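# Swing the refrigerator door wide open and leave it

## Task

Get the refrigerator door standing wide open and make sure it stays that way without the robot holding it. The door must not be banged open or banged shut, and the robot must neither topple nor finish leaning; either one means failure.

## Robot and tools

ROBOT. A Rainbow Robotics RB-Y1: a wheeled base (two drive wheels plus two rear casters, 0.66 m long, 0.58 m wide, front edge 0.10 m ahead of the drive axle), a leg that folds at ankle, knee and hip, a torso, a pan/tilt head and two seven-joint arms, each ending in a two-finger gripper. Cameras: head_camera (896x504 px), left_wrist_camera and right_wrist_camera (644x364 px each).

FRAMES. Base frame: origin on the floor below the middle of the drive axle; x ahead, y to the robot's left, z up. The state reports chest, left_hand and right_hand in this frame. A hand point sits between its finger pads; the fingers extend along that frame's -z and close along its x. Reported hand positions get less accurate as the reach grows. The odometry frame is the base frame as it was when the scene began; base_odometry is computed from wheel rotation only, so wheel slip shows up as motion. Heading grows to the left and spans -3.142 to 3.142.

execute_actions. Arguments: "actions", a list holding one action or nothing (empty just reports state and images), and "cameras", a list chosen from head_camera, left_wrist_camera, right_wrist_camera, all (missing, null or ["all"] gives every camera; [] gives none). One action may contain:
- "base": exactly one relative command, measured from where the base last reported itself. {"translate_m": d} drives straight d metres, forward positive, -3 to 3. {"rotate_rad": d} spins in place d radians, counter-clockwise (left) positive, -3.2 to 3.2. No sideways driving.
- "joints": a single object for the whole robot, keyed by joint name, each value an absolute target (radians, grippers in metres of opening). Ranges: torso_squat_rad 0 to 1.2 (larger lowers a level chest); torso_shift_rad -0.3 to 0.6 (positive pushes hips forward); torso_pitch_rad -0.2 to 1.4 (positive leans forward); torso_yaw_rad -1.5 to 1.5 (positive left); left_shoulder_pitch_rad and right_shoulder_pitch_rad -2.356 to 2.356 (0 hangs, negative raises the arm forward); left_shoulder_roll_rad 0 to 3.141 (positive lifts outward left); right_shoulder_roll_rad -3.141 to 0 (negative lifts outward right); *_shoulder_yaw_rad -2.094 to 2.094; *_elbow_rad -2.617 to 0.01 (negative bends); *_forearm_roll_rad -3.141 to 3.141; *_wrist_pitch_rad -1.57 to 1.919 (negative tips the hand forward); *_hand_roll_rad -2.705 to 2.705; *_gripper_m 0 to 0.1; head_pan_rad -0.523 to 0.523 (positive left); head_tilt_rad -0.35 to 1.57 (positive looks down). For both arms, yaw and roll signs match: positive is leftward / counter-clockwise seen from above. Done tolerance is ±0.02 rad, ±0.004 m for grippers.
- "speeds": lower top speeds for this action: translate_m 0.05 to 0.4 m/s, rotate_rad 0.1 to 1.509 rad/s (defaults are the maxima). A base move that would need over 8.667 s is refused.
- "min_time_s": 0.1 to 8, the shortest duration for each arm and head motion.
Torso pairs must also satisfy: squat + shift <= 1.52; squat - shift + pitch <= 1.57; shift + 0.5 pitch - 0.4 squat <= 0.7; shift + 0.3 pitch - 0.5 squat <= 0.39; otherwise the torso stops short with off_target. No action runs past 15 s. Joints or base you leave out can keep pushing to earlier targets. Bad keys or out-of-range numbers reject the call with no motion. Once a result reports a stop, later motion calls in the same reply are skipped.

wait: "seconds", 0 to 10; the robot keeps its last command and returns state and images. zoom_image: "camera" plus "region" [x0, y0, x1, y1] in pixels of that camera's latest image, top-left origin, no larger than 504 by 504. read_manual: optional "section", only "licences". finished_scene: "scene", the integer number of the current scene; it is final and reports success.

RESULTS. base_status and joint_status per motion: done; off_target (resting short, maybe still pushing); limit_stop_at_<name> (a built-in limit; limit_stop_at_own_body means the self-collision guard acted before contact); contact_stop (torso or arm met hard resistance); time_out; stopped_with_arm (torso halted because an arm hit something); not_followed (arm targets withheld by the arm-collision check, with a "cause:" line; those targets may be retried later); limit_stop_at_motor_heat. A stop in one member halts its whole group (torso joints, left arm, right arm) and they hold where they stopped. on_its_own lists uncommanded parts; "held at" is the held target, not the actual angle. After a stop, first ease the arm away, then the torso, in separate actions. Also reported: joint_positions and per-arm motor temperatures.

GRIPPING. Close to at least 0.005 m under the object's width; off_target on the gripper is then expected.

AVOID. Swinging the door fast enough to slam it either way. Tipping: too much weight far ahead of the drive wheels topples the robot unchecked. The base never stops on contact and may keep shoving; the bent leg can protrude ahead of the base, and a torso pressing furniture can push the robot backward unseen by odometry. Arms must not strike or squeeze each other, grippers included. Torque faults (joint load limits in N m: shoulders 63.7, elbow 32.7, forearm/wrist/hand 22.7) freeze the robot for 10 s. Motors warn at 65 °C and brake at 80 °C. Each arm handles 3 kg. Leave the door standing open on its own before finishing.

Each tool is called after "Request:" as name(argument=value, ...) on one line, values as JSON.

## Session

Request:
execute_actions(actions=[])

Scene clock: 0.00 s.
Motor temperatures (°C, as the motors report them): left_arm=[35 31 33 36 37 42 36] | right_arm=[36 35 33 33 40 38 40]
base_odometry: x=+0.000 y=+0.000 heading=+0.000 (m, m, rad; odometry frame)
base_status: not commanded
joint_positions: torso_squat_rad=+0.350 torso_shift_rad=+0.000 torso_pitch_rad=+0.000 torso_yaw_rad=-0.001 left_shoulder_pitch_rad=+0.056 left_shoulder_roll_rad=+0.043 left_shoulder_yaw_rad=+0.017 left_elbow_rad=-0.191 left_forearm_roll_rad=+0.016 left_wrist_pitch_rad=+0.018 left_hand_roll_rad=-0.053 left_gripper_m=+0.100 right_shoulder_pitch_rad=-0.019 right_shoulder_roll_rad=-0.023 right_shoulder_yaw_rad=+0.018 right_elbow_rad=-0.169 right_forearm_roll_rad=+0.020 right_wrist_pitch_rad=-0.025 right_hand_roll_rad=+0.034 right_gripper_m=+0.101 head_pan_rad=+0.000 head_tilt_rad=+0.400
joint_status: not commanded
chest: x=-0.2279 y=-0.0001 z=+1.2475 quat_wxyz=(+1.000, +0.000, +0.000, +0.000) (m; base frame)
left_hand: x=-0.1799 y=+0.2559 z=+0.5645 quat_wxyz=(+0.998, +0.025, -0.059, -0.003) (m; base frame)
right_hand: x=-0.1270 y=-0.2347 z=+0.5693 quat_wxyz=(+0.994, -0.013, -0.105, +0.040) (m; base frame)
pictures: head_camera, left_wrist_camera, right_wrist_camera
Images, in order (width x height): head_camera 896x504, left_wrist_camera 644x364, right_wrist_camera 644x364.

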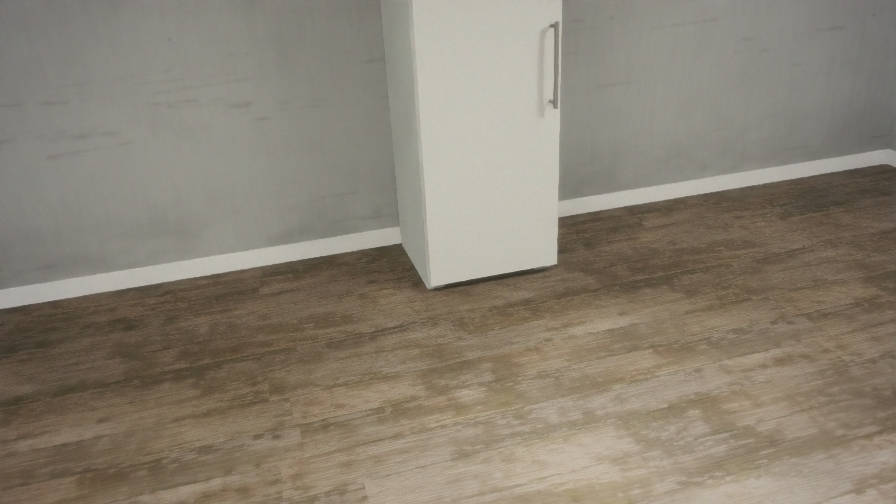

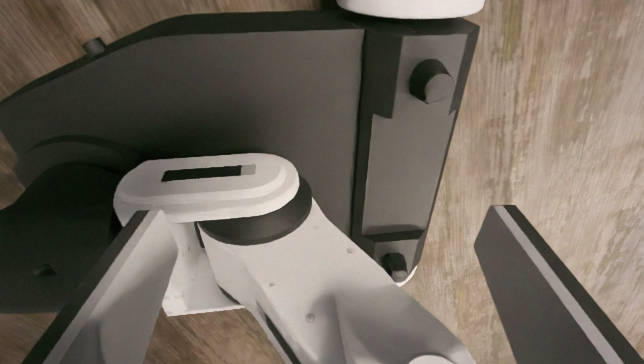

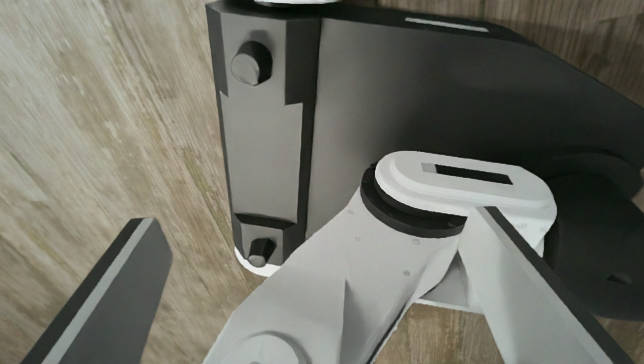

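Request:
execute_actions(actions=[{"base":{"rotate_rad":-0.312}}], cameras=[])

Request:
execute_actions(actions=[{"base":{"translate_m":1.92},"joints":{"left_shoulder_pitch_rad":-0.6,"left_shoulder_roll_rad":0.06,"left_shoulder_yaw_rad":0.2,"left_elbow_rad":-1.0,"left_forearm_roll_rad":-1.57,"left_wrist_pitch_rad":-1.57,"left_hand_roll_rad":0,"torso_squat_rad":0.15,"torso_yaw_rad":0.16,"head_pan_rad":-0.16,"head_tilt_rad":0.55},"min_time_s":4}], cameras=[])

Request:
execute_actions(actions=[{"base":{"rotate_rad":0.63}}], cameras=["head_camera","left_wrist_camera"])

Scene clock: 2.50 s.
Motor temperatures (°C, as the motors report them): left_arm=[35 31 33 36 37 42 36] | right_arm=[36 35 33 33 40 38 40]
base_odometry: x=+0.000 y=+0.000 heading=-0.312 (m, m, rad; odometry frame)
base_status: done
joint_positions: torso_squat_rad=+0.350 torso_shift_rad=+0.000 torso_pitch_rad=+0.000 torso_yaw_rad=-0.001 left_shoulder_pitch_rad=+0.056 left_shoulder_roll_rad=+0.043 left_shoulder_yaw_rad=+0.017 left_elbow_rad=-0.191 left_forearm_roll_rad=+0.016 left_wrist_pitch_rad=+0.018 left_hand_roll_rad=-0.053 left_gripper_m=+0.100 right_shoulder_pitch_rad=-0.019 right_shoulder_roll_rad=-0.023 right_shoulder_yaw_rad=+0.018 right_elbow_rad=-0.169 right_forearm_roll_rad=+0.020 right_wrist_pitch_rad=-0.025 right_hand_roll_rad=+0.034 right_gripper_m=+0.101 head_pan_rad=+0.000 head_tilt_rad=+0.400
joint_status: not commanded
chest: x=-0.2279 y=-0.0001 z=+1.2475 quat_wxyz=(+1.000, +0.000, +0.000, +0.000) (m; base frame)
left_hand: x=-0.1799 y=+0.2559 z=+0.5645 quat_wxyz=(+0.998, +0.024, -0.059, -0.003) (m; base frame)
right_hand: x=-0.1270 y=-0.2347 z=+0.5693 quat_wxyz=(+0.994, -0.013, -0.105, +0.040) (m; base frame)
pictures: none
No camera images: the call's "cameras" was empty. Leave "cameras" out to get every camera's image.

Scene clock: 8.87 s.
Motor temperatures (°C, as the motors report them): left_arm=[35 31 33 36 37 42 36] | right_arm=[36 35 33 33 40 38 40]
base_odometry: x=+1.827 y=-0.589 heading=-0.312 (m, m, rad; odometry frame)
base_status: done
joint_positions: torso_squat_rad=+0.150 torso_shift_rad=+0.000 torso_pitch_rad=+0.000 torso_yaw_rad=+0.160 left_shoulder_pitch_rad=-0.600 left_shoulder_roll_rad=+0.060 left_shoulder_yaw_rad=+0.200 left_elbow_rad=-1.000 left_forearm_roll_rad=-1.570 left_wrist_pitch_rad=-1.570 left_hand_roll_rad=+0.000 left_gripper_m=+0.100 right_shoulder_pitch_rad=-0.019 right_shoulder_roll_rad=-0.023 right_shoulder_yaw_rad=+0.018 right_elbow_rad=-0.169 right_forearm_roll_rad=+0.020 right_wrist_pitch_rad=-0.025 right_hand_roll_rad=+0.034 right_gripper_m=+0.101 head_pan_rad=-0.160 head_tilt_rad=+0.550
joint_status: all done
chest: x=-0.2279 y=+0.0000 z=+1.2821 quat_wxyz=(+0.997, +0.000, +0.000, +0.080) (m; base frame)
left_hand: x=+0.2008 y=+0.0607 z=+1.1163 quat_wxyz=(+0.058, +0.059, -0.705, -0.704) (m; base frame)
right_hand: x=-0.0907 y=-0.2155 z=+0.6039 quat_wxyz=(+0.987, -0.004, -0.106, +0.119) (m; base frame)
pictures: none
No camera images: the call's "cameras" was empty. Leave "cameras" out to get every camera's image.

Scene clock: 11.43 s.
Motor temperatures (°C, as the motors report them): left_arm=[35 31 33 36 37 42 36] | right_arm=[36 35 33 33 40 38 40]
base_odometry: x=+1.827 y=-0.589 heading=+0.318 (m, m, rad; odometry frame)
base_status: done
joint_positions: torso_squat_rad=+0.150 torso_shift_rad=+0.000 torso_pitch_rad=+0.000 torso_yaw_rad=+0.160 left_shoulder_pitch_rad=-0.600 left_shoulder_roll_rad=+0.060 left_shoulder_yaw_rad=+0.200 left_elbow_rad=-1.000 left_forearm_roll_rad=-1.570 left_wrist_pitch_rad=-1.570 left_hand_roll_rad=+0.000 left_gripper_m=+0.100 right_shoulder_pitch_rad=-0.019 right_shoulder_roll_rad=-0.023 right_shoulder_yaw_rad=+0.018 right_elbow_rad=-0.169 right_forearm_roll_rad=+0.020 right_wrist_pitch_rad=-0.025 right_hand_roll_rad=+0.034 right_gripper_m=+0.101 head_pan_rad=-0.160 head_tilt_rad=+0.550
joint_status: not commanded
chest: x=-0.2279 y=-0.0001 z=+1.2821 quat_wxyz=(+0.997, +0.000, +0.000, +0.080) (m; base frame)
left_hand: x=+0.2008 y=+0.0608 z=+1.1163 quat_wxyz=(+0.059, +0.059, -0.705, -0.704) (m; base frame)
right_hand: x=-0.0907 y=-0.2155 z=+0.6039 quat_wxyz=(+0.987, -0.004, -0.106, +0.119) (m; base frame)
pictures: head_camera, left_wrist_camera
Images, in order (width x height): head_camera 896x504, left_wrist_camera 644x364.

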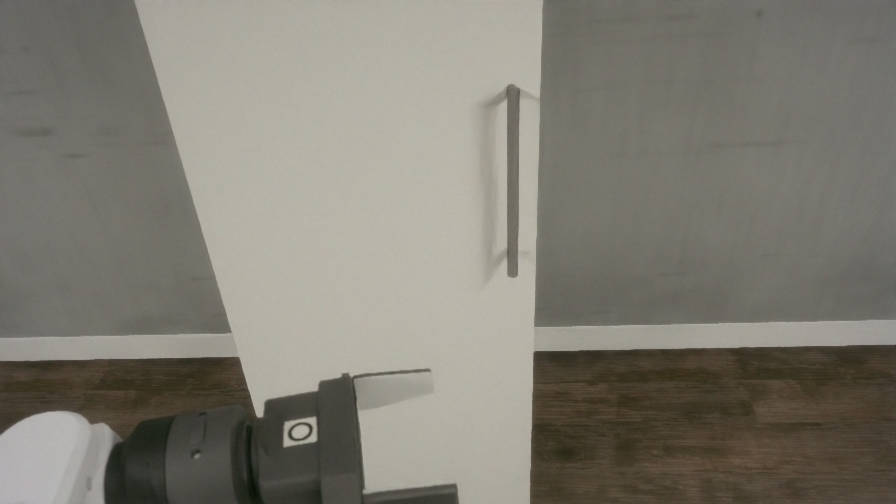

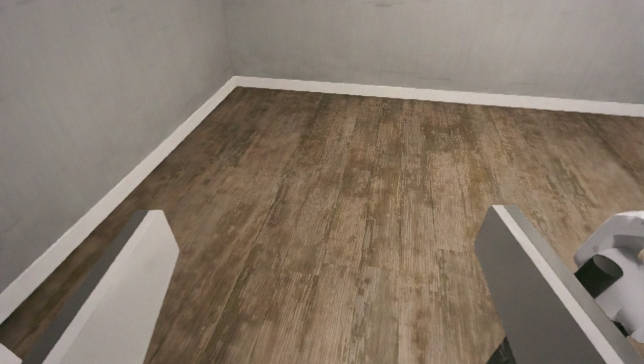

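Request:
execute_actions(actions=[{"base":{"rotate_rad":-0.07},"joints":{"torso_squat_rad":0.4}}], cameras=[])

Request:
execute_actions(actions=[{"base":{"translate_m":0.45},"joints":{"torso_squat_rad":0.73,"head_tilt_rad":0.7}}], cameras=["head_camera","left_wrist_camera"])

Scene clock: 13.23 s.
Motor temperatures (°C, as the motors report them): left_arm=[35 31 33 36 37 42 36] | right_arm=[36 35 33 33 40 38 40]
base_odometry: x=+1.827 y=-0.589 heading=+0.248 (m, m, rad; odometry frame)
base_status: done
joint_positions: torso_squat_rad=+0.400 torso_shift_rad=+0.000 torso_pitch_rad=+0.000 torso_yaw_rad=+0.160 left_shoulder_pitch_rad=-0.600 left_shoulder_roll_rad=+0.060 left_shoulder_yaw_rad=+0.200 left_elbow_rad=-1.000 left_forearm_roll_rad=-1.570 left_wrist_pitch_rad=-1.570 left_hand_roll_rad=+0.000 left_gripper_m=+0.100 right_shoulder_pitch_rad=-0.019 right_shoulder_roll_rad=-0.023 right_shoulder_yaw_rad=+0.018 right_elbow_rad=-0.169 right_forearm_roll_rad=+0.020 right_wrist_pitch_rad=-0.025 right_hand_roll_rad=+0.034 right_gripper_m=+0.101 head_pan_rad=-0.160 head_tilt_rad=+0.550
joint_status: all done
chest: x=-0.2280 y=-0.0001 z=+1.2347 quat_wxyz=(+0.997, +0.000, +0.000, +0.080) (m; base frame)
left_hand: x=+0.2008 y=+0.0608 z=+1.0690 quat_wxyz=(+0.058, +0.059, -0.705, -0.704) (m; base frame)
right_hand: x=-0.0906 y=-0.2155 z=+0.5566 quat_wxyz=(+0.987, -0.004, -0.106, +0.119) (m; base frame)
pictures: none
No camera images: the call's "cameras" was empty. Leave "cameras" out to get every camera's image.

Scene clock: 15.80 s.
Motor temperatures (°C, as the motors report them): left_arm=[35 31 33 36 37 42 36] | right_arm=[36 35 33 33 40 38 40]
base_odometry: x=+2.263 y=-0.479 heading=+0.249 (m, m, rad; odometry frame)
base_status: done
joint_positions: torso_squat_rad=+0.730 torso_shift_rad=+0.000 torso_pitch_rad=+0.000 torso_yaw_rad=+0.160 left_shoulder_pitch_rad=-0.600 left_shoulder_roll_rad=+0.060 left_shoulder_yaw_rad=+0.200 left_elbow_rad=-1.000 left_forearm_roll_rad=-1.570 left_wrist_pitch_rad=-1.570 left_hand_roll_rad=+0.000 left_gripper_m=+0.100 right_shoulder_pitch_rad=-0.019 right_shoulder_roll_rad=-0.023 right_shoulder_yaw_rad=+0.018 right_elbow_rad=-0.169 right_forearm_roll_rad=+0.020 right_wrist_pitch_rad=-0.025 right_hand_roll_rad=+0.034 right_gripper_m=+0.101 head_pan_rad=-0.160 head_tilt_rad=+0.700
joint_status: all done
chest: x=-0.2279 y=-0.0001 z=+1.1116 quat_wxyz=(+0.997, +0.000, +0.000, +0.080) (m; base frame)
left_hand: x=+0.2009 y=+0.0608 z=+0.9458 quat_wxyz=(+0.058, +0.059, -0.705, -0.704) (m; base frame)
right_hand: x=-0.0906 y=-0.2155 z=+0.4334 quat_wxyz=(+0.987, -0.004, -0.106, +0.119) (m; base frame)
pictures: head_camera, left_wrist_camera
Images, in order (width x height): head_camera 896x504, left_wrist_camera 644x364.

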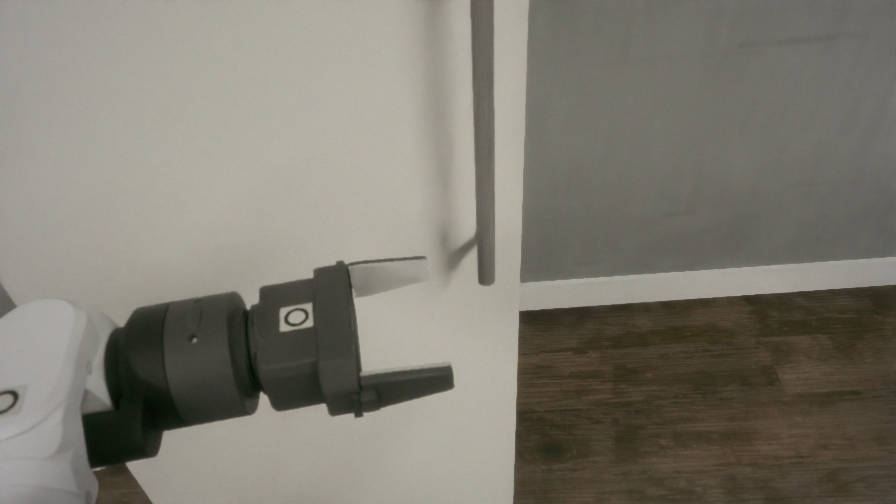

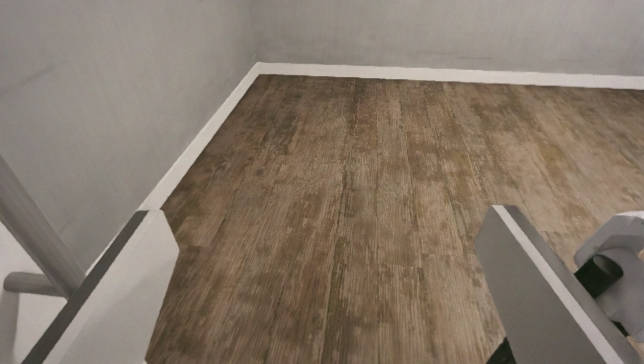

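Request:
execute_actions(actions=[{"base":{"translate_m":0.125},"speeds":{"translate_m":0.12}}], cameras=["head_camera","left_wrist_camera"])

Scene clock: 17.93 s.
Motor temperatures (°C, as the motors report them): left_arm=[35 31 33 36 37 42 36] | right_arm=[36 35 33 33 40 38 40]
base_odometry: x=+2.385 y=-0.448 heading=+0.249 (m, m, rad; odometry frame)
base_status: done
joint_positions: torso_squat_rad=+0.730 torso_shift_rad=+0.000 torso_pitch_rad=+0.000 torso_yaw_rad=+0.160 left_shoulder_pitch_rad=-0.600 left_shoulder_roll_rad=+0.060 left_shoulder_yaw_rad=+0.200 left_elbow_rad=-1.000 left_forearm_roll_rad=-1.570 left_wrist_pitch_rad=-1.570 left_hand_roll_rad=+0.000 left_gripper_m=+0.100 right_shoulder_pitch_rad=-0.019 right_shoulder_roll_rad=-0.023 right_shoulder_yaw_rad=+0.018 right_elbow_rad=-0.169 right_forearm_roll_rad=+0.020 right_wrist_pitch_rad=-0.025 right_hand_roll_rad=+0.034 right_gripper_m=+0.101 head_pan_rad=-0.160 head_tilt_rad=+0.700
joint_status: not commanded
chest: x=-0.2279 y=-0.0001 z=+1.1116 quat_wxyz=(+0.997, +0.000, +0.000, +0.080) (m; base frame)
left_hand: x=+0.2009 y=+0.0608 z=+0.9458 quat_wxyz=(+0.058, +0.059, -0.705, -0.704) (m; base frame)
right_hand: x=-0.0907 y=-0.2155 z=+0.4334 quat_wxyz=(+0.987, -0.004, -0.106, +0.119) (m; base frame)
pictures: head_camera, left_wrist_camera
Images, in order (width x height): head_camera 896x504, left_wrist_camera 644x364.

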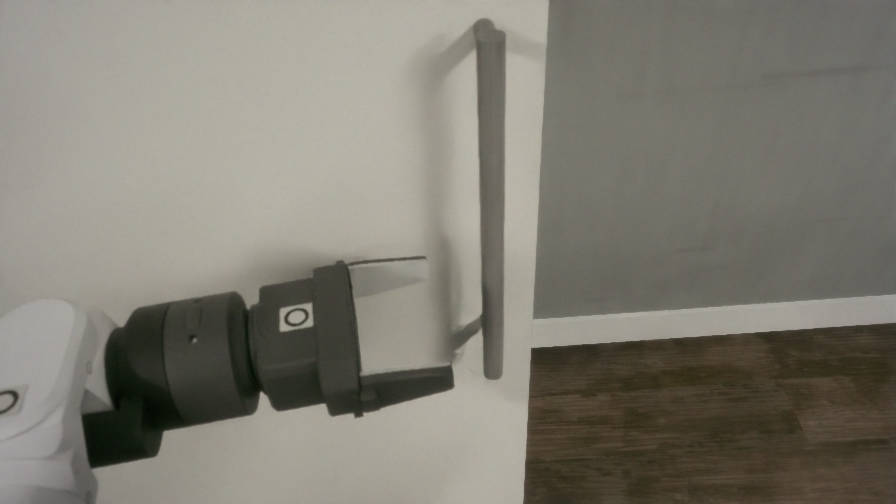

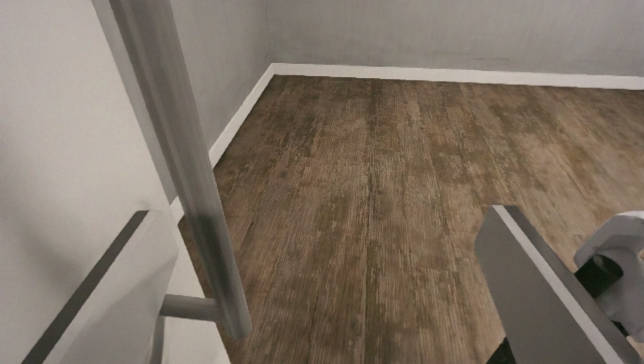

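Request:
execute_actions(actions=[{"base":{"translate_m":0.033},"speeds":{"translate_m":0.05},"joints":{"torso_yaw_rad":0.1}}], cameras=["head_camera","left_wrist_camera"])

Scene clock: 19.50 s.
Motor temperatures (°C, as the motors report them): left_arm=[35 31 33 36 37 42 36] | right_arm=[36 35 33 33 40 38 40]
base_odometry: x=+2.417 y=-0.440 heading=+0.250 (m, m, rad; odometry frame)
base_status: done
joint_positions: torso_squat_rad=+0.730 torso_shift_rad=+0.000 torso_pitch_rad=+0.000 torso_yaw_rad=+0.100 left_shoulder_pitch_rad=-0.600 left_shoulder_roll_rad=+0.060 left_shoulder_yaw_rad=+0.200 left_elbow_rad=-1.000 left_forearm_roll_rad=-1.570 left_wrist_pitch_rad=-1.570 left_hand_roll_rad=+0.000 left_gripper_m=+0.100 right_shoulder_pitch_rad=-0.019 right_shoulder_roll_rad=-0.023 right_shoulder_yaw_rad=+0.018 right_elbow_rad=-0.169 right_forearm_roll_rad=+0.020 right_wrist_pitch_rad=-0.025 right_hand_roll_rad=+0.034 right_gripper_m=+0.101 head_pan_rad=-0.160 head_tilt_rad=+0.700
joint_status: all done
chest: x=-0.2279 y=-0.0001 z=+1.1116 quat_wxyz=(+0.999, +0.000, +0.000, +0.050) (m; base frame)
left_hand: x=+0.2037 y=+0.0350 z=+0.9458 quat_wxyz=(+0.037, +0.038, -0.706, -0.706) (m; base frame)
right_hand: x=-0.1039 y=-0.2234 z=+0.4334 quat_wxyz=(+0.990, -0.007, -0.105, +0.090) (m; base frame)
pictures: head_camera, left_wrist_camera
Images, in order (width x height): head_camera 896x504, left_wrist_camera 644x364.

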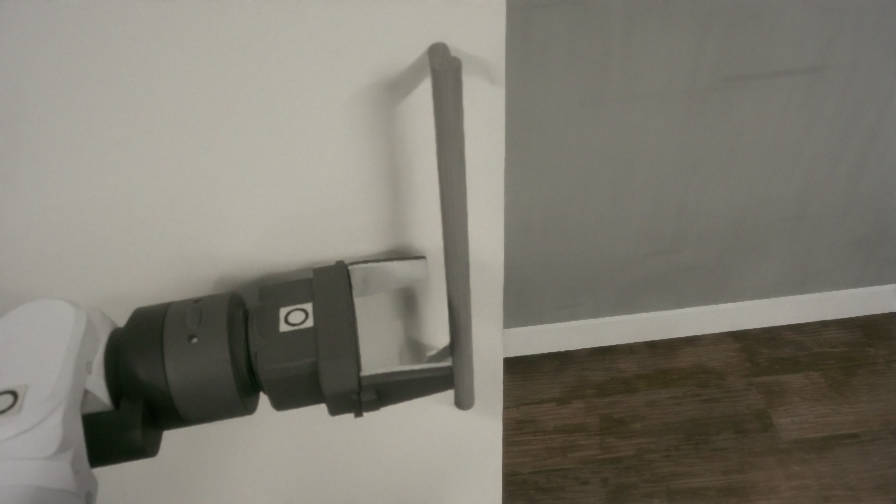

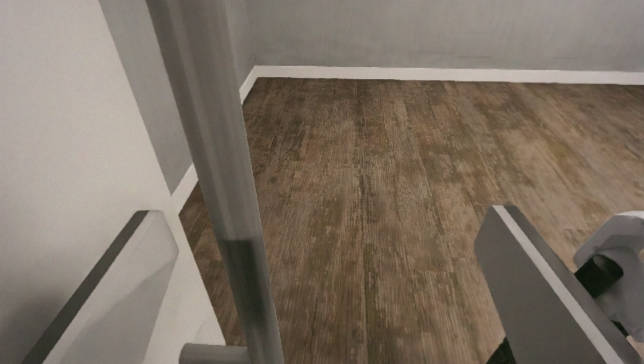

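Request:
execute_actions(actions=[{"base":{"translate_m":0.005},"joints":{"torso_yaw_rad":-0.005,"head_pan_rad":0}}], cameras=["head_camera"])

Request:
execute_actions(actions=[{"base":{"translate_m":-0.1},"speeds":{"translate_m":0.05}}], cameras=["head_camera"])

Scene clock: 20.60 s.
Motor temperatures (°C, as the motors report them): left_arm=[35 31 33 37 37 42 36] | right_arm=[36 35 33 33 40 38 40]
base_odometry: x=+2.421 y=-0.438 heading=+0.250 (m, m, rad; odometry frame)
base_status: done
joint_positions: torso_squat_rad=+0.730 torso_shift_rad=+0.000 torso_pitch_rad=+0.000 torso_yaw_rad=-0.005 left_shoulder_pitch_rad=-0.600 left_shoulder_roll_rad=+0.060 left_shoulder_yaw_rad=+0.200 left_elbow_rad=-1.000 left_forearm_roll_rad=-1.570 left_wrist_pitch_rad=-1.570 left_hand_roll_rad=+0.000 left_gripper_m=+0.100 right_shoulder_pitch_rad=-0.019 right_shoulder_roll_rad=-0.023 right_shoulder_yaw_rad=+0.018 right_elbow_rad=-0.169 right_forearm_roll_rad=+0.020 right_wrist_pitch_rad=-0.025 right_hand_roll_rad=+0.034 right_gripper_m=+0.101 head_pan_rad=+0.000 head_tilt_rad=+0.700
joint_status: all done
chest: x=-0.2279 y=-0.0001 z=+1.1116 quat_wxyz=(+1.000, +0.000, +0.000, -0.003) (m; base frame)
left_hand: x=+0.2051 y=-0.0104 z=+0.9458 quat_wxyz=(+0.000, +0.001, -0.707, -0.707) (m; base frame)
right_hand: x=-0.1280 y=-0.2352 z=+0.4334 quat_wxyz=(+0.994, -0.013, -0.105, +0.037) (m; base frame)
pictures: head_camera
Images, in order (width x height): head_camera 896x504.

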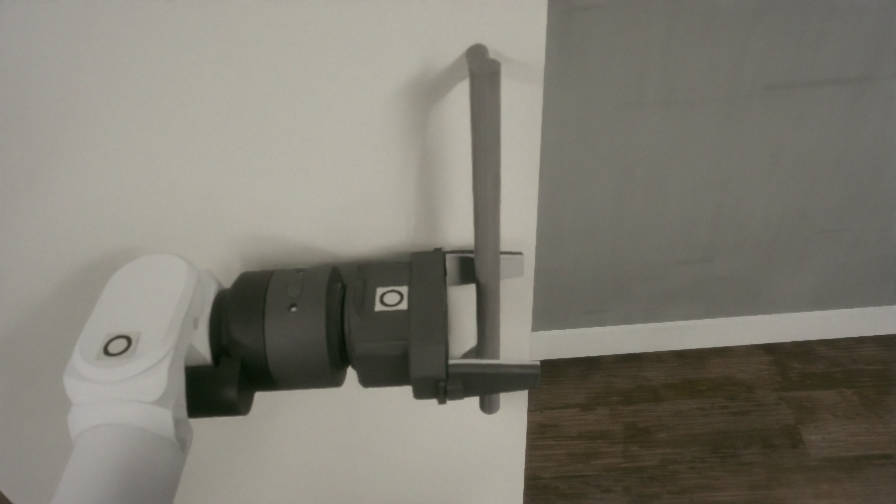

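Scene clock: 23.50 s.
Motor temperatures (°C, as the motors report them): left_arm=[35 31 33 37 37 42 36] | right_arm=[36 35 33 33 40 38 40]
base_odometry: x=+2.324 y=-0.463 heading=+0.249 (m, m, rad; odometry frame)
base_status: done
joint_positions: torso_squat_rad=+0.730 torso_shift_rad=+0.000 torso_pitch_rad=+0.000 torso_yaw_rad=-0.005 left_shoulder_pitch_rad=-0.600 left_shoulder_roll_rad=+0.060 left_shoulder_yaw_rad=+0.200 left_elbow_rad=-1.000 left_forearm_roll_rad=-1.570 left_wrist_pitch_rad=-1.570 left_hand_roll_rad=+0.000 left_gripper_m=+0.100 right_shoulder_pitch_rad=-0.019 right_shoulder_roll_rad=-0.023 right_shoulder_yaw_rad=+0.018 right_elbow_rad=-0.169 right_forearm_roll_rad=+0.020 right_wrist_pitch_rad=-0.025 right_hand_roll_rad=+0.034 right_gripper_m=+0.101 head_pan_rad=+0.000 head_tilt_rad=+0.700
joint_status: not commanded
chest: x=-0.2279 y=-0.0001 z=+1.1115 quat_wxyz=(+1.000, +0.000, +0.000, -0.003) (m; base frame)
left_hand: x=+0.2053 y=-0.0101 z=+0.9460 quat_wxyz=(+0.000, +0.001, -0.707, -0.707) (m; base frame)
right_hand: x=-0.1280 y=-0.2352 z=+0.4334 quat_wxyz=(+0.994, -0.013, -0.105, +0.037) (m; base frame)
pictures: head_camera
Images, in order (width x height): head_camera 896x504.

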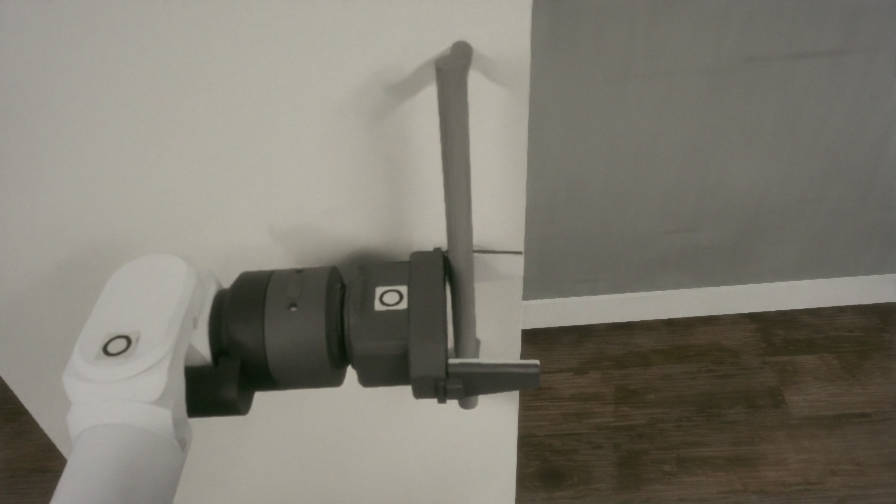

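Request:
execute_actions(actions=[{"base":{"translate_m":-0.2},"speeds":{"translate_m":0.06},"joints":{"left_shoulder_roll_rad":0.51,"left_shoulder_yaw_rad":-0.09,"left_forearm_roll_rad":-1.04,"right_shoulder_pitch_rad":-0.6,"right_shoulder_roll_rad":-0.1,"right_shoulder_yaw_rad":-0.2,"right_elbow_rad":-1.0,"right_forearm_roll_rad":1.57,"right_wrist_pitch_rad":0,"right_hand_roll_rad":-1.57,"right_gripper_m":0,"head_pan_rad":0.15},"min_time_s":3.8}], cameras=["head_camera"])

Request:
execute_actions(actions=[{"joints":{"torso_yaw_rad":0.3,"head_pan_rad":0.0}}], cameras=["head_camera"])

Scene clock: 28.43 s.
Motor temperatures (°C, as the motors report them): left_arm=[35 31 33 37 37 42 36] | right_arm=[36 35 33 33 40 38 40]
base_odometry: x=+2.131 y=-0.512 heading=+0.250 (m, m, rad; odometry frame)
base_status: done
joint_positions: torso_squat_rad=+0.730 torso_shift_rad=+0.000 torso_pitch_rad=+0.000 torso_yaw_rad=-0.005 left_shoulder_pitch_rad=-0.600 left_shoulder_roll_rad=+0.510 left_shoulder_yaw_rad=-0.089 left_elbow_rad=-1.000 left_forearm_roll_rad=-1.040 left_wrist_pitch_rad=-1.570 left_hand_roll_rad=+0.000 left_gripper_m=+0.100 right_shoulder_pitch_rad=-0.600 right_shoulder_roll_rad=-0.100 right_shoulder_yaw_rad=-0.200 right_elbow_rad=-1.000 right_forearm_roll_rad=+1.570 right_wrist_pitch_rad=+0.000 right_hand_roll_rad=-1.570 right_gripper_m=+0.001 head_pan_rad=+0.150 head_tilt_rad=+0.700
joint_status: all done
chest: x=-0.2279 y=-0.0001 z=+1.1115 quat_wxyz=(+1.000, +0.000, +0.000, -0.002) (m; base frame)
left_hand: x=+0.2097 y=+0.1139 z=+0.9900 quat_wxyz=(-0.009, +0.009, -0.706, -0.708) (m; base frame)
right_hand: x=+0.4344 y=-0.2490 z=+0.9510 quat_wxyz=(+0.704, -0.022, -0.710, +0.000) (m; base frame)
pictures: head_camera
Images, in order (width x height): head_camera 896x504.

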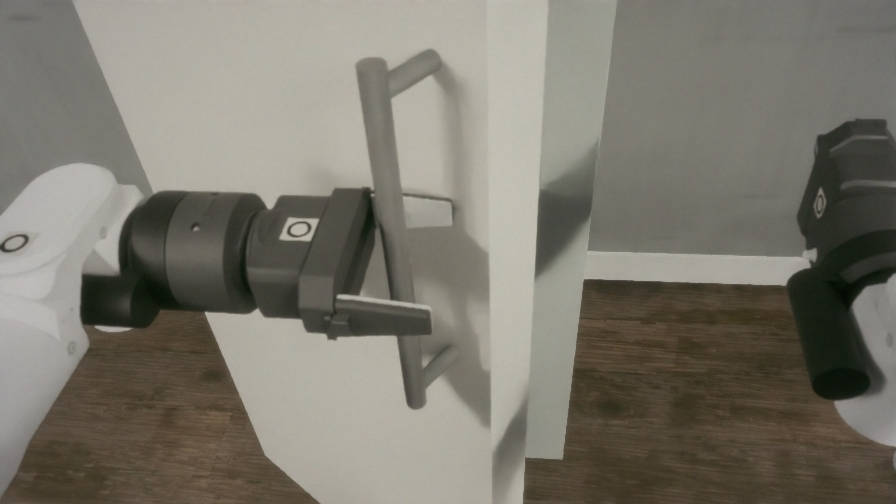

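Scene clock: 30.00 s.
Motor temperatures (°C, as the motors report them): left_arm=[35 31 33 37 37 42 36] | right_arm=[36 35 33 33 40 38 40]
base_odometry: x=+2.131 y=-0.512 heading=+0.250 (m, m, rad; odometry frame)
base_status: not commanded
joint_positions: torso_squat_rad=+0.730 torso_shift_rad=+0.000 torso_pitch_rad=+0.000 torso_yaw_rad=+0.300 left_shoulder_pitch_rad=-0.600 left_shoulder_roll_rad=+0.510 left_shoulder_yaw_rad=-0.090 left_elbow_rad=-1.000 left_forearm_roll_rad=-1.040 left_wrist_pitch_rad=-1.570 left_hand_roll_rad=+0.000 left_gripper_m=+0.100 right_shoulder_pitch_rad=-0.600 right_shoulder_roll_rad=-0.100 right_shoulder_yaw_rad=-0.200 right_elbow_rad=-1.000 right_forearm_roll_rad=+1.570 right_wrist_pitch_rad=+0.000 right_hand_roll_rad=-1.570 right_gripper_m=+0.001 head_pan_rad=+0.000 head_tilt_rad=+0.700
joint_status: all done
chest: x=-0.2279 y=-0.0001 z=+1.1115 quat_wxyz=(+0.989, +0.000, +0.000, +0.149) (m; base frame)
left_hand: x=+0.1553 y=+0.2401 z=+0.9901 quat_wxyz=(+0.098, +0.116, -0.697, -0.701) (m; base frame)
right_hand: x=+0.4787 y=-0.0387 z=+0.9513 quat_wxyz=(+0.696, +0.086, -0.705, +0.107) (m; base frame)
pictures: head_camera
Images, in order (width x height): head_camera 896x504.

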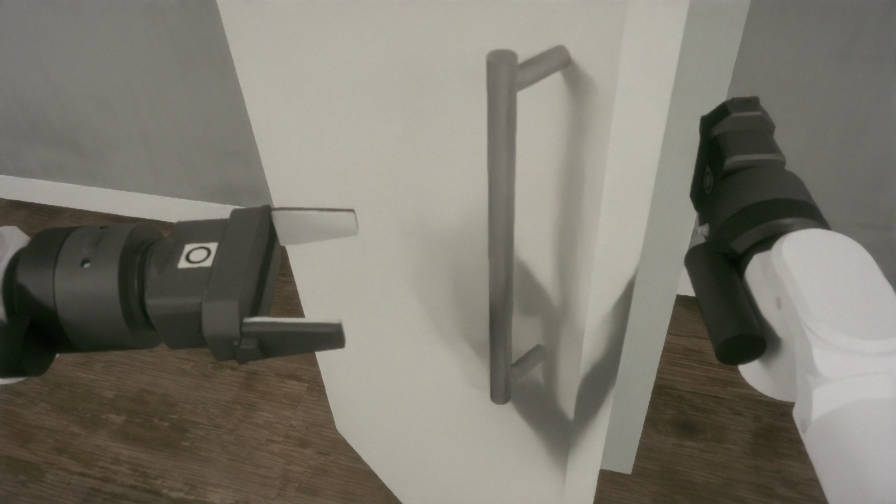

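Request:
execute_actions(actions=[{"base":{"translate_m":-0.06},"joints":{"left_shoulder_pitch_rad":0.1,"left_shoulder_roll_rad":0.12,"left_shoulder_yaw_rad":0,"left_elbow_rad":-0.15,"left_forearm_roll_rad":0,"left_wrist_pitch_rad":0,"right_shoulder_pitch_rad":-1.05,"right_shoulder_roll_rad":-0.26,"right_shoulder_yaw_rad":-0.3,"right_elbow_rad":-0.55,"torso_squat_rad":0.4,"head_pan_rad":-0.15,"head_tilt_rad":0.6},"min_time_s":1.5}], cameras=["head_camera"])

Request:
execute_actions(actions=[{"joints":{"right_wrist_pitch_rad":-1.2},"min_time_s":3}], cameras=["head_camera"])

Scene clock: 32.30 s.
Motor temperatures (°C, as the motors report them): left_arm=[35 31 33 37 37 42 36] | right_arm=[36 35 33 33 40 38 40]
base_odometry: x=+2.072 y=-0.527 heading=+0.251 (m, m, rad; odometry frame)
base_status: done
joint_positions: torso_squat_rad=+0.400 torso_shift_rad=+0.000 torso_pitch_rad=+0.000 torso_yaw_rad=+0.300 left_shoulder_pitch_rad=+0.100 left_shoulder_roll_rad=+0.120 left_shoulder_yaw_rad=-0.001 left_elbow_rad=-0.150 left_forearm_roll_rad=+0.000 left_wrist_pitch_rad=+0.000 left_hand_roll_rad=+0.000 left_gripper_m=+0.100 right_shoulder_pitch_rad=-1.050 right_shoulder_roll_rad=-0.260 right_shoulder_yaw_rad=-0.300 right_elbow_rad=-0.550 right_forearm_roll_rad=+1.570 right_wrist_pitch_rad=+0.000 right_hand_roll_rad=-1.570 right_gripper_m=+0.001 head_pan_rad=-0.150 head_tilt_rad=+0.600
joint_status: all done
chest: x=-0.2278 y=-0.0001 z=+1.2347 quat_wxyz=(+0.989, +0.000, +0.000, +0.149) (m; base frame)
left_hand: x=-0.3221 y=+0.2983 z=+0.5553 quat_wxyz=(+0.985, +0.064, -0.017, +0.158) (m; base frame)
right_hand: x=+0.5617 y=-0.0488 z=+1.1882 quat_wxyz=(+0.690, +0.066, -0.715, +0.095) (m; base frame)
pictures: head_camera
Images, in order (width x height): head_camera 896x504.

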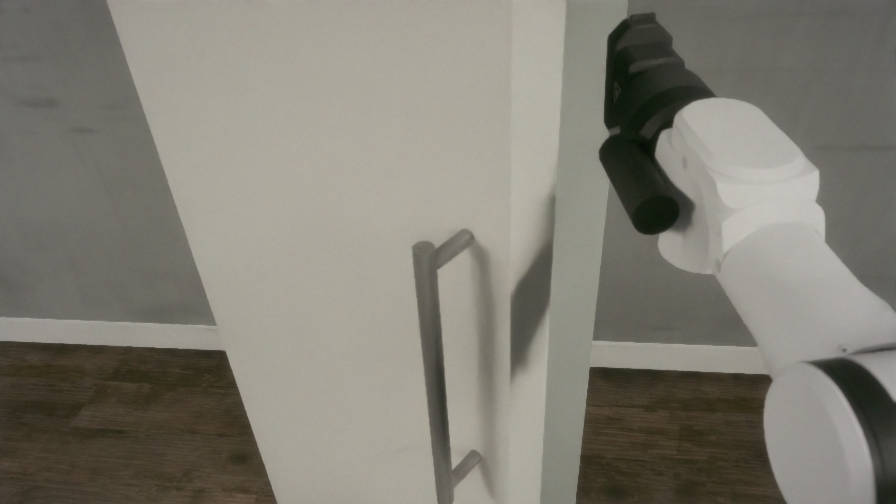

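Scene clock: 35.60 s.
Motor temperatures (°C, as the motors report them): left_arm=[35 31 33 37 37 42 36] | right_arm=[36 35 33 33 40 38 40]
base_odometry: x=+2.072 y=-0.527 heading=+0.251 (m, m, rad; odometry frame)
base_status: not commanded
joint_positions: torso_squat_rad=+0.400 torso_shift_rad=+0.000 torso_pitch_rad=+0.000 torso_yaw_rad=+0.300 left_shoulder_pitch_rad=+0.100 left_shoulder_roll_rad=+0.120 left_shoulder_yaw_rad=-0.001 left_elbow_rad=-0.150 left_forearm_roll_rad=+0.000 left_wrist_pitch_rad=+0.000 left_hand_roll_rad=+0.000 left_gripper_m=+0.100 right_shoulder_pitch_rad=-1.050 right_shoulder_roll_rad=-0.260 right_shoulder_yaw_rad=-0.300 right_elbow_rad=-0.550 right_forearm_roll_rad=+1.570 right_wrist_pitch_rad=-1.200 right_hand_roll_rad=-1.570 right_gripper_m=+0.001 head_pan_rad=-0.150 head_tilt_rad=+0.600
joint_status: all done
chest: x=-0.2279 y=-0.0001 z=+1.2347 quat_wxyz=(+0.989, +0.000, +0.000, +0.149) (m; base frame)
left_hand: x=-0.3219 y=+0.2984 z=+0.5553 quat_wxyz=(+0.985, +0.064, -0.017, +0.158) (m; base frame)
right_hand: x=+0.3705 y=+0.1268 z=+1.1746 quat_wxyz=(+0.532, +0.444, -0.537, +0.481) (m; base frame)
pictures: head_camera
Images, in order (width x height): head_camera 896x504.

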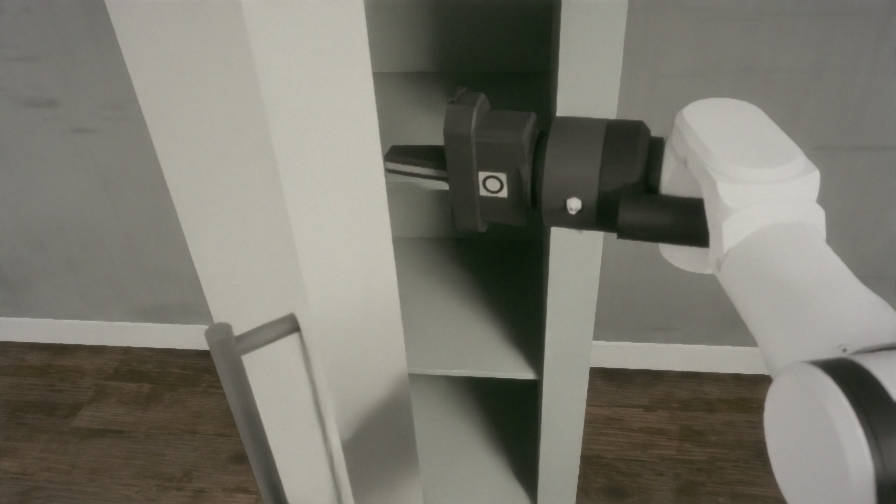

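Request:
execute_actions(actions=[{"base":{"rotate_rad":1.03},"speeds":{"rotate_rad":0.17},"joints":{"right_wrist_pitch_rad":-0.35,"head_tilt_rad":0.8,"head_pan_rad":-0.3},"min_time_s":6.2}], cameras=["head_camera","right_wrist_camera"])

Scene clock: 42.77 s.
Motor temperatures (°C, as the motors report them): left_arm=[35 31 33 36 37 42 36] | right_arm=[37 35 33 34 40 38 40]
base_odometry: x=+2.072 y=-0.528 heading=+1.280 (m, m, rad; odometry frame)
base_status: done
joint_positions: torso_squat_rad=+0.400 torso_shift_rad=+0.000 torso_pitch_rad=+0.000 torso_yaw_rad=+0.299 left_shoulder_pitch_rad=+0.100 left_shoulder_roll_rad=+0.120 left_shoulder_yaw_rad=-0.001 left_elbow_rad=-0.150 left_forearm_roll_rad=+0.000 left_wrist_pitch_rad=+0.000 left_hand_roll_rad=+0.000 left_gripper_m=+0.100 right_shoulder_pitch_rad=-1.048 right_shoulder_roll_rad=-0.263 right_shoulder_yaw_rad=-0.301 right_elbow_rad=-0.550 right_forearm_roll_rad=+1.570 right_wrist_pitch_rad=-0.349 right_hand_roll_rad=-1.570 right_gripper_m=+0.001 head_pan_rad=-0.300 head_tilt_rad=+0.800
joint_status: all done
chest: x=-0.2284 y=-0.0006 z=+1.2346 quat_wxyz=(+0.989, +0.001, +0.000, +0.149) (m; base frame)
left_hand: x=-0.3216 y=+0.2985 z=+0.5554 quat_wxyz=(+0.985, +0.065, -0.018, +0.158) (m; base frame)
right_hand: x=+0.5307 y=+0.0209 z=+1.1841 quat_wxyz=(+0.668, +0.183, -0.688, +0.216) (m; base frame)
pictures: head_camera, right_wrist_camera
Images, in order (width x height): head_camera 896x504, right_wrist_camera 644x364.

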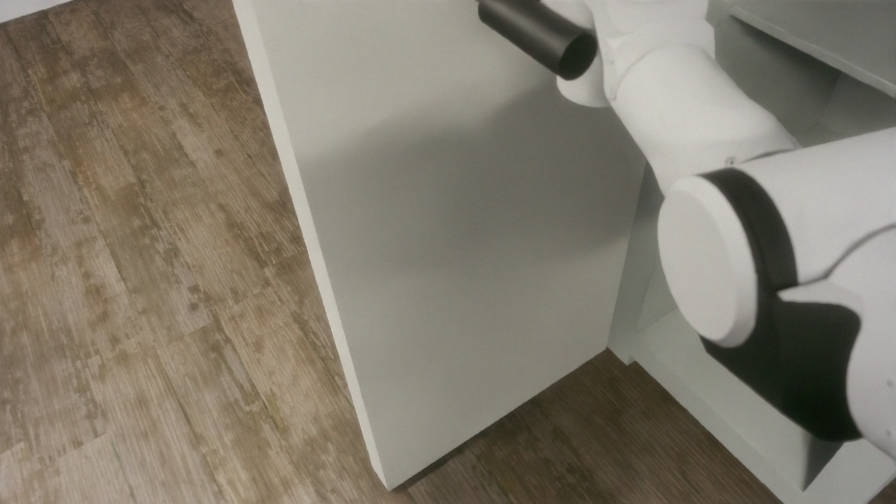

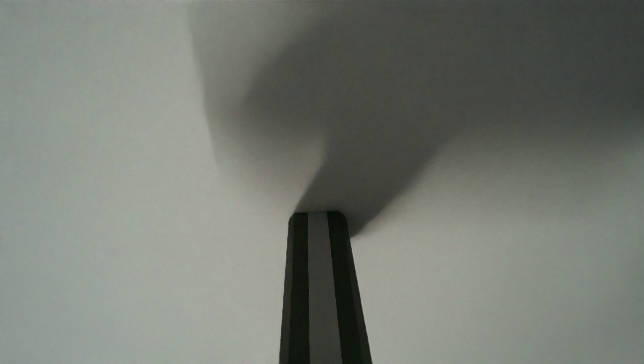

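The hand is pressing the door against its stop, so I'm backing off.

Request:
execute_actions(actions=[{"base":{"translate_m":-0.08}}], cameras=["head_camera","right_wrist_camera"])

Scene clock: 44.20 s.
Motor temperatures (°C, as the motors report them): left_arm=[35 31 33 36 37 42 36] | right_arm=[37 35 33 34 40 38 40]
base_odometry: x=+2.049 y=-0.604 heading=+1.281 (m, m, rad; odometry frame)
base_status: done
joint_positions: torso_squat_rad=+0.400 torso_shift_rad=+0.000 torso_pitch_rad=+0.000 torso_yaw_rad=+0.300 left_shoulder_pitch_rad=+0.100 left_shoulder_roll_rad=+0.120 left_shoulder_yaw_rad=-0.001 left_elbow_rad=-0.150 left_forearm_roll_rad=+0.000 left_wrist_pitch_rad=+0.000 left_hand_roll_rad=+0.000 left_gripper_m=+0.100 right_shoulder_pitch_rad=-1.050 right_shoulder_roll_rad=-0.260 right_shoulder_yaw_rad=-0.300 right_elbow_rad=-0.550 right_forearm_roll_rad=+1.570 right_wrist_pitch_rad=-0.350 right_hand_roll_rad=-1.570 right_gripper_m=+0.001 head_pan_rad=-0.300 head_tilt_rad=+0.800
joint_status: not commanded
chest: x=-0.2280 y=-0.0001 z=+1.2347 quat_wxyz=(+0.989, +0.000, +0.000, +0.149) (m; base frame)
left_hand: x=-0.3218 y=+0.2984 z=+0.5553 quat_wxyz=(+0.985, +0.064, -0.017, +0.158) (m; base frame)
right_hand: x=+0.5303 y=+0.0244 z=+1.1846 quat_wxyz=(+0.668, +0.185, -0.688, +0.217) (m; base frame)
pictures: head_camera, right_wrist_camera
Images, in order (width x height): head_camera 896x504, right_wrist_camera 644x364.

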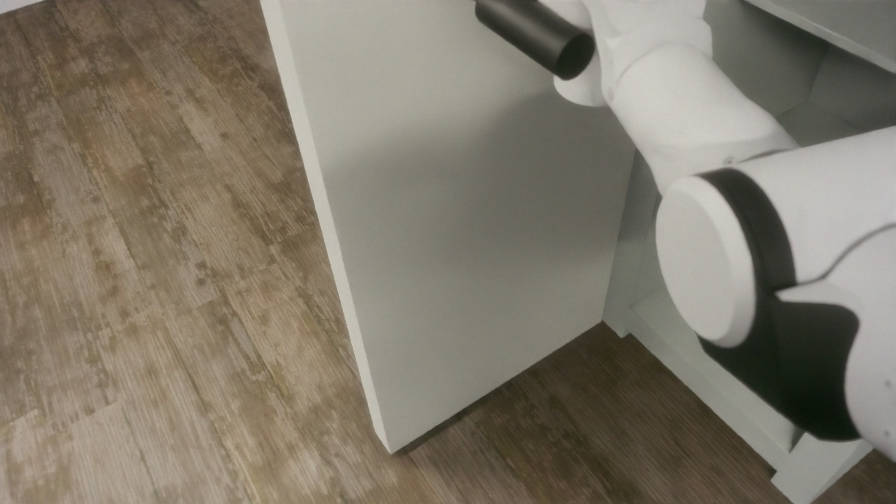

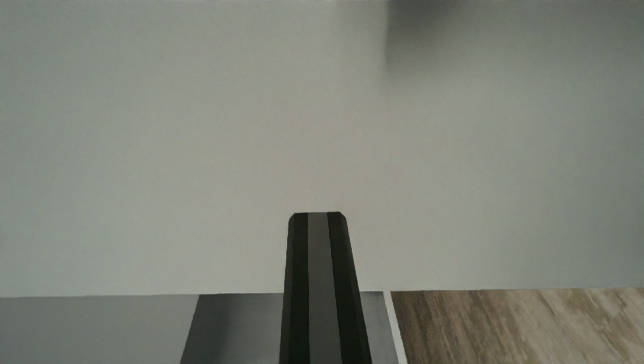

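Request:
finished_scene(scene=2)

The scene is finished: the task was done.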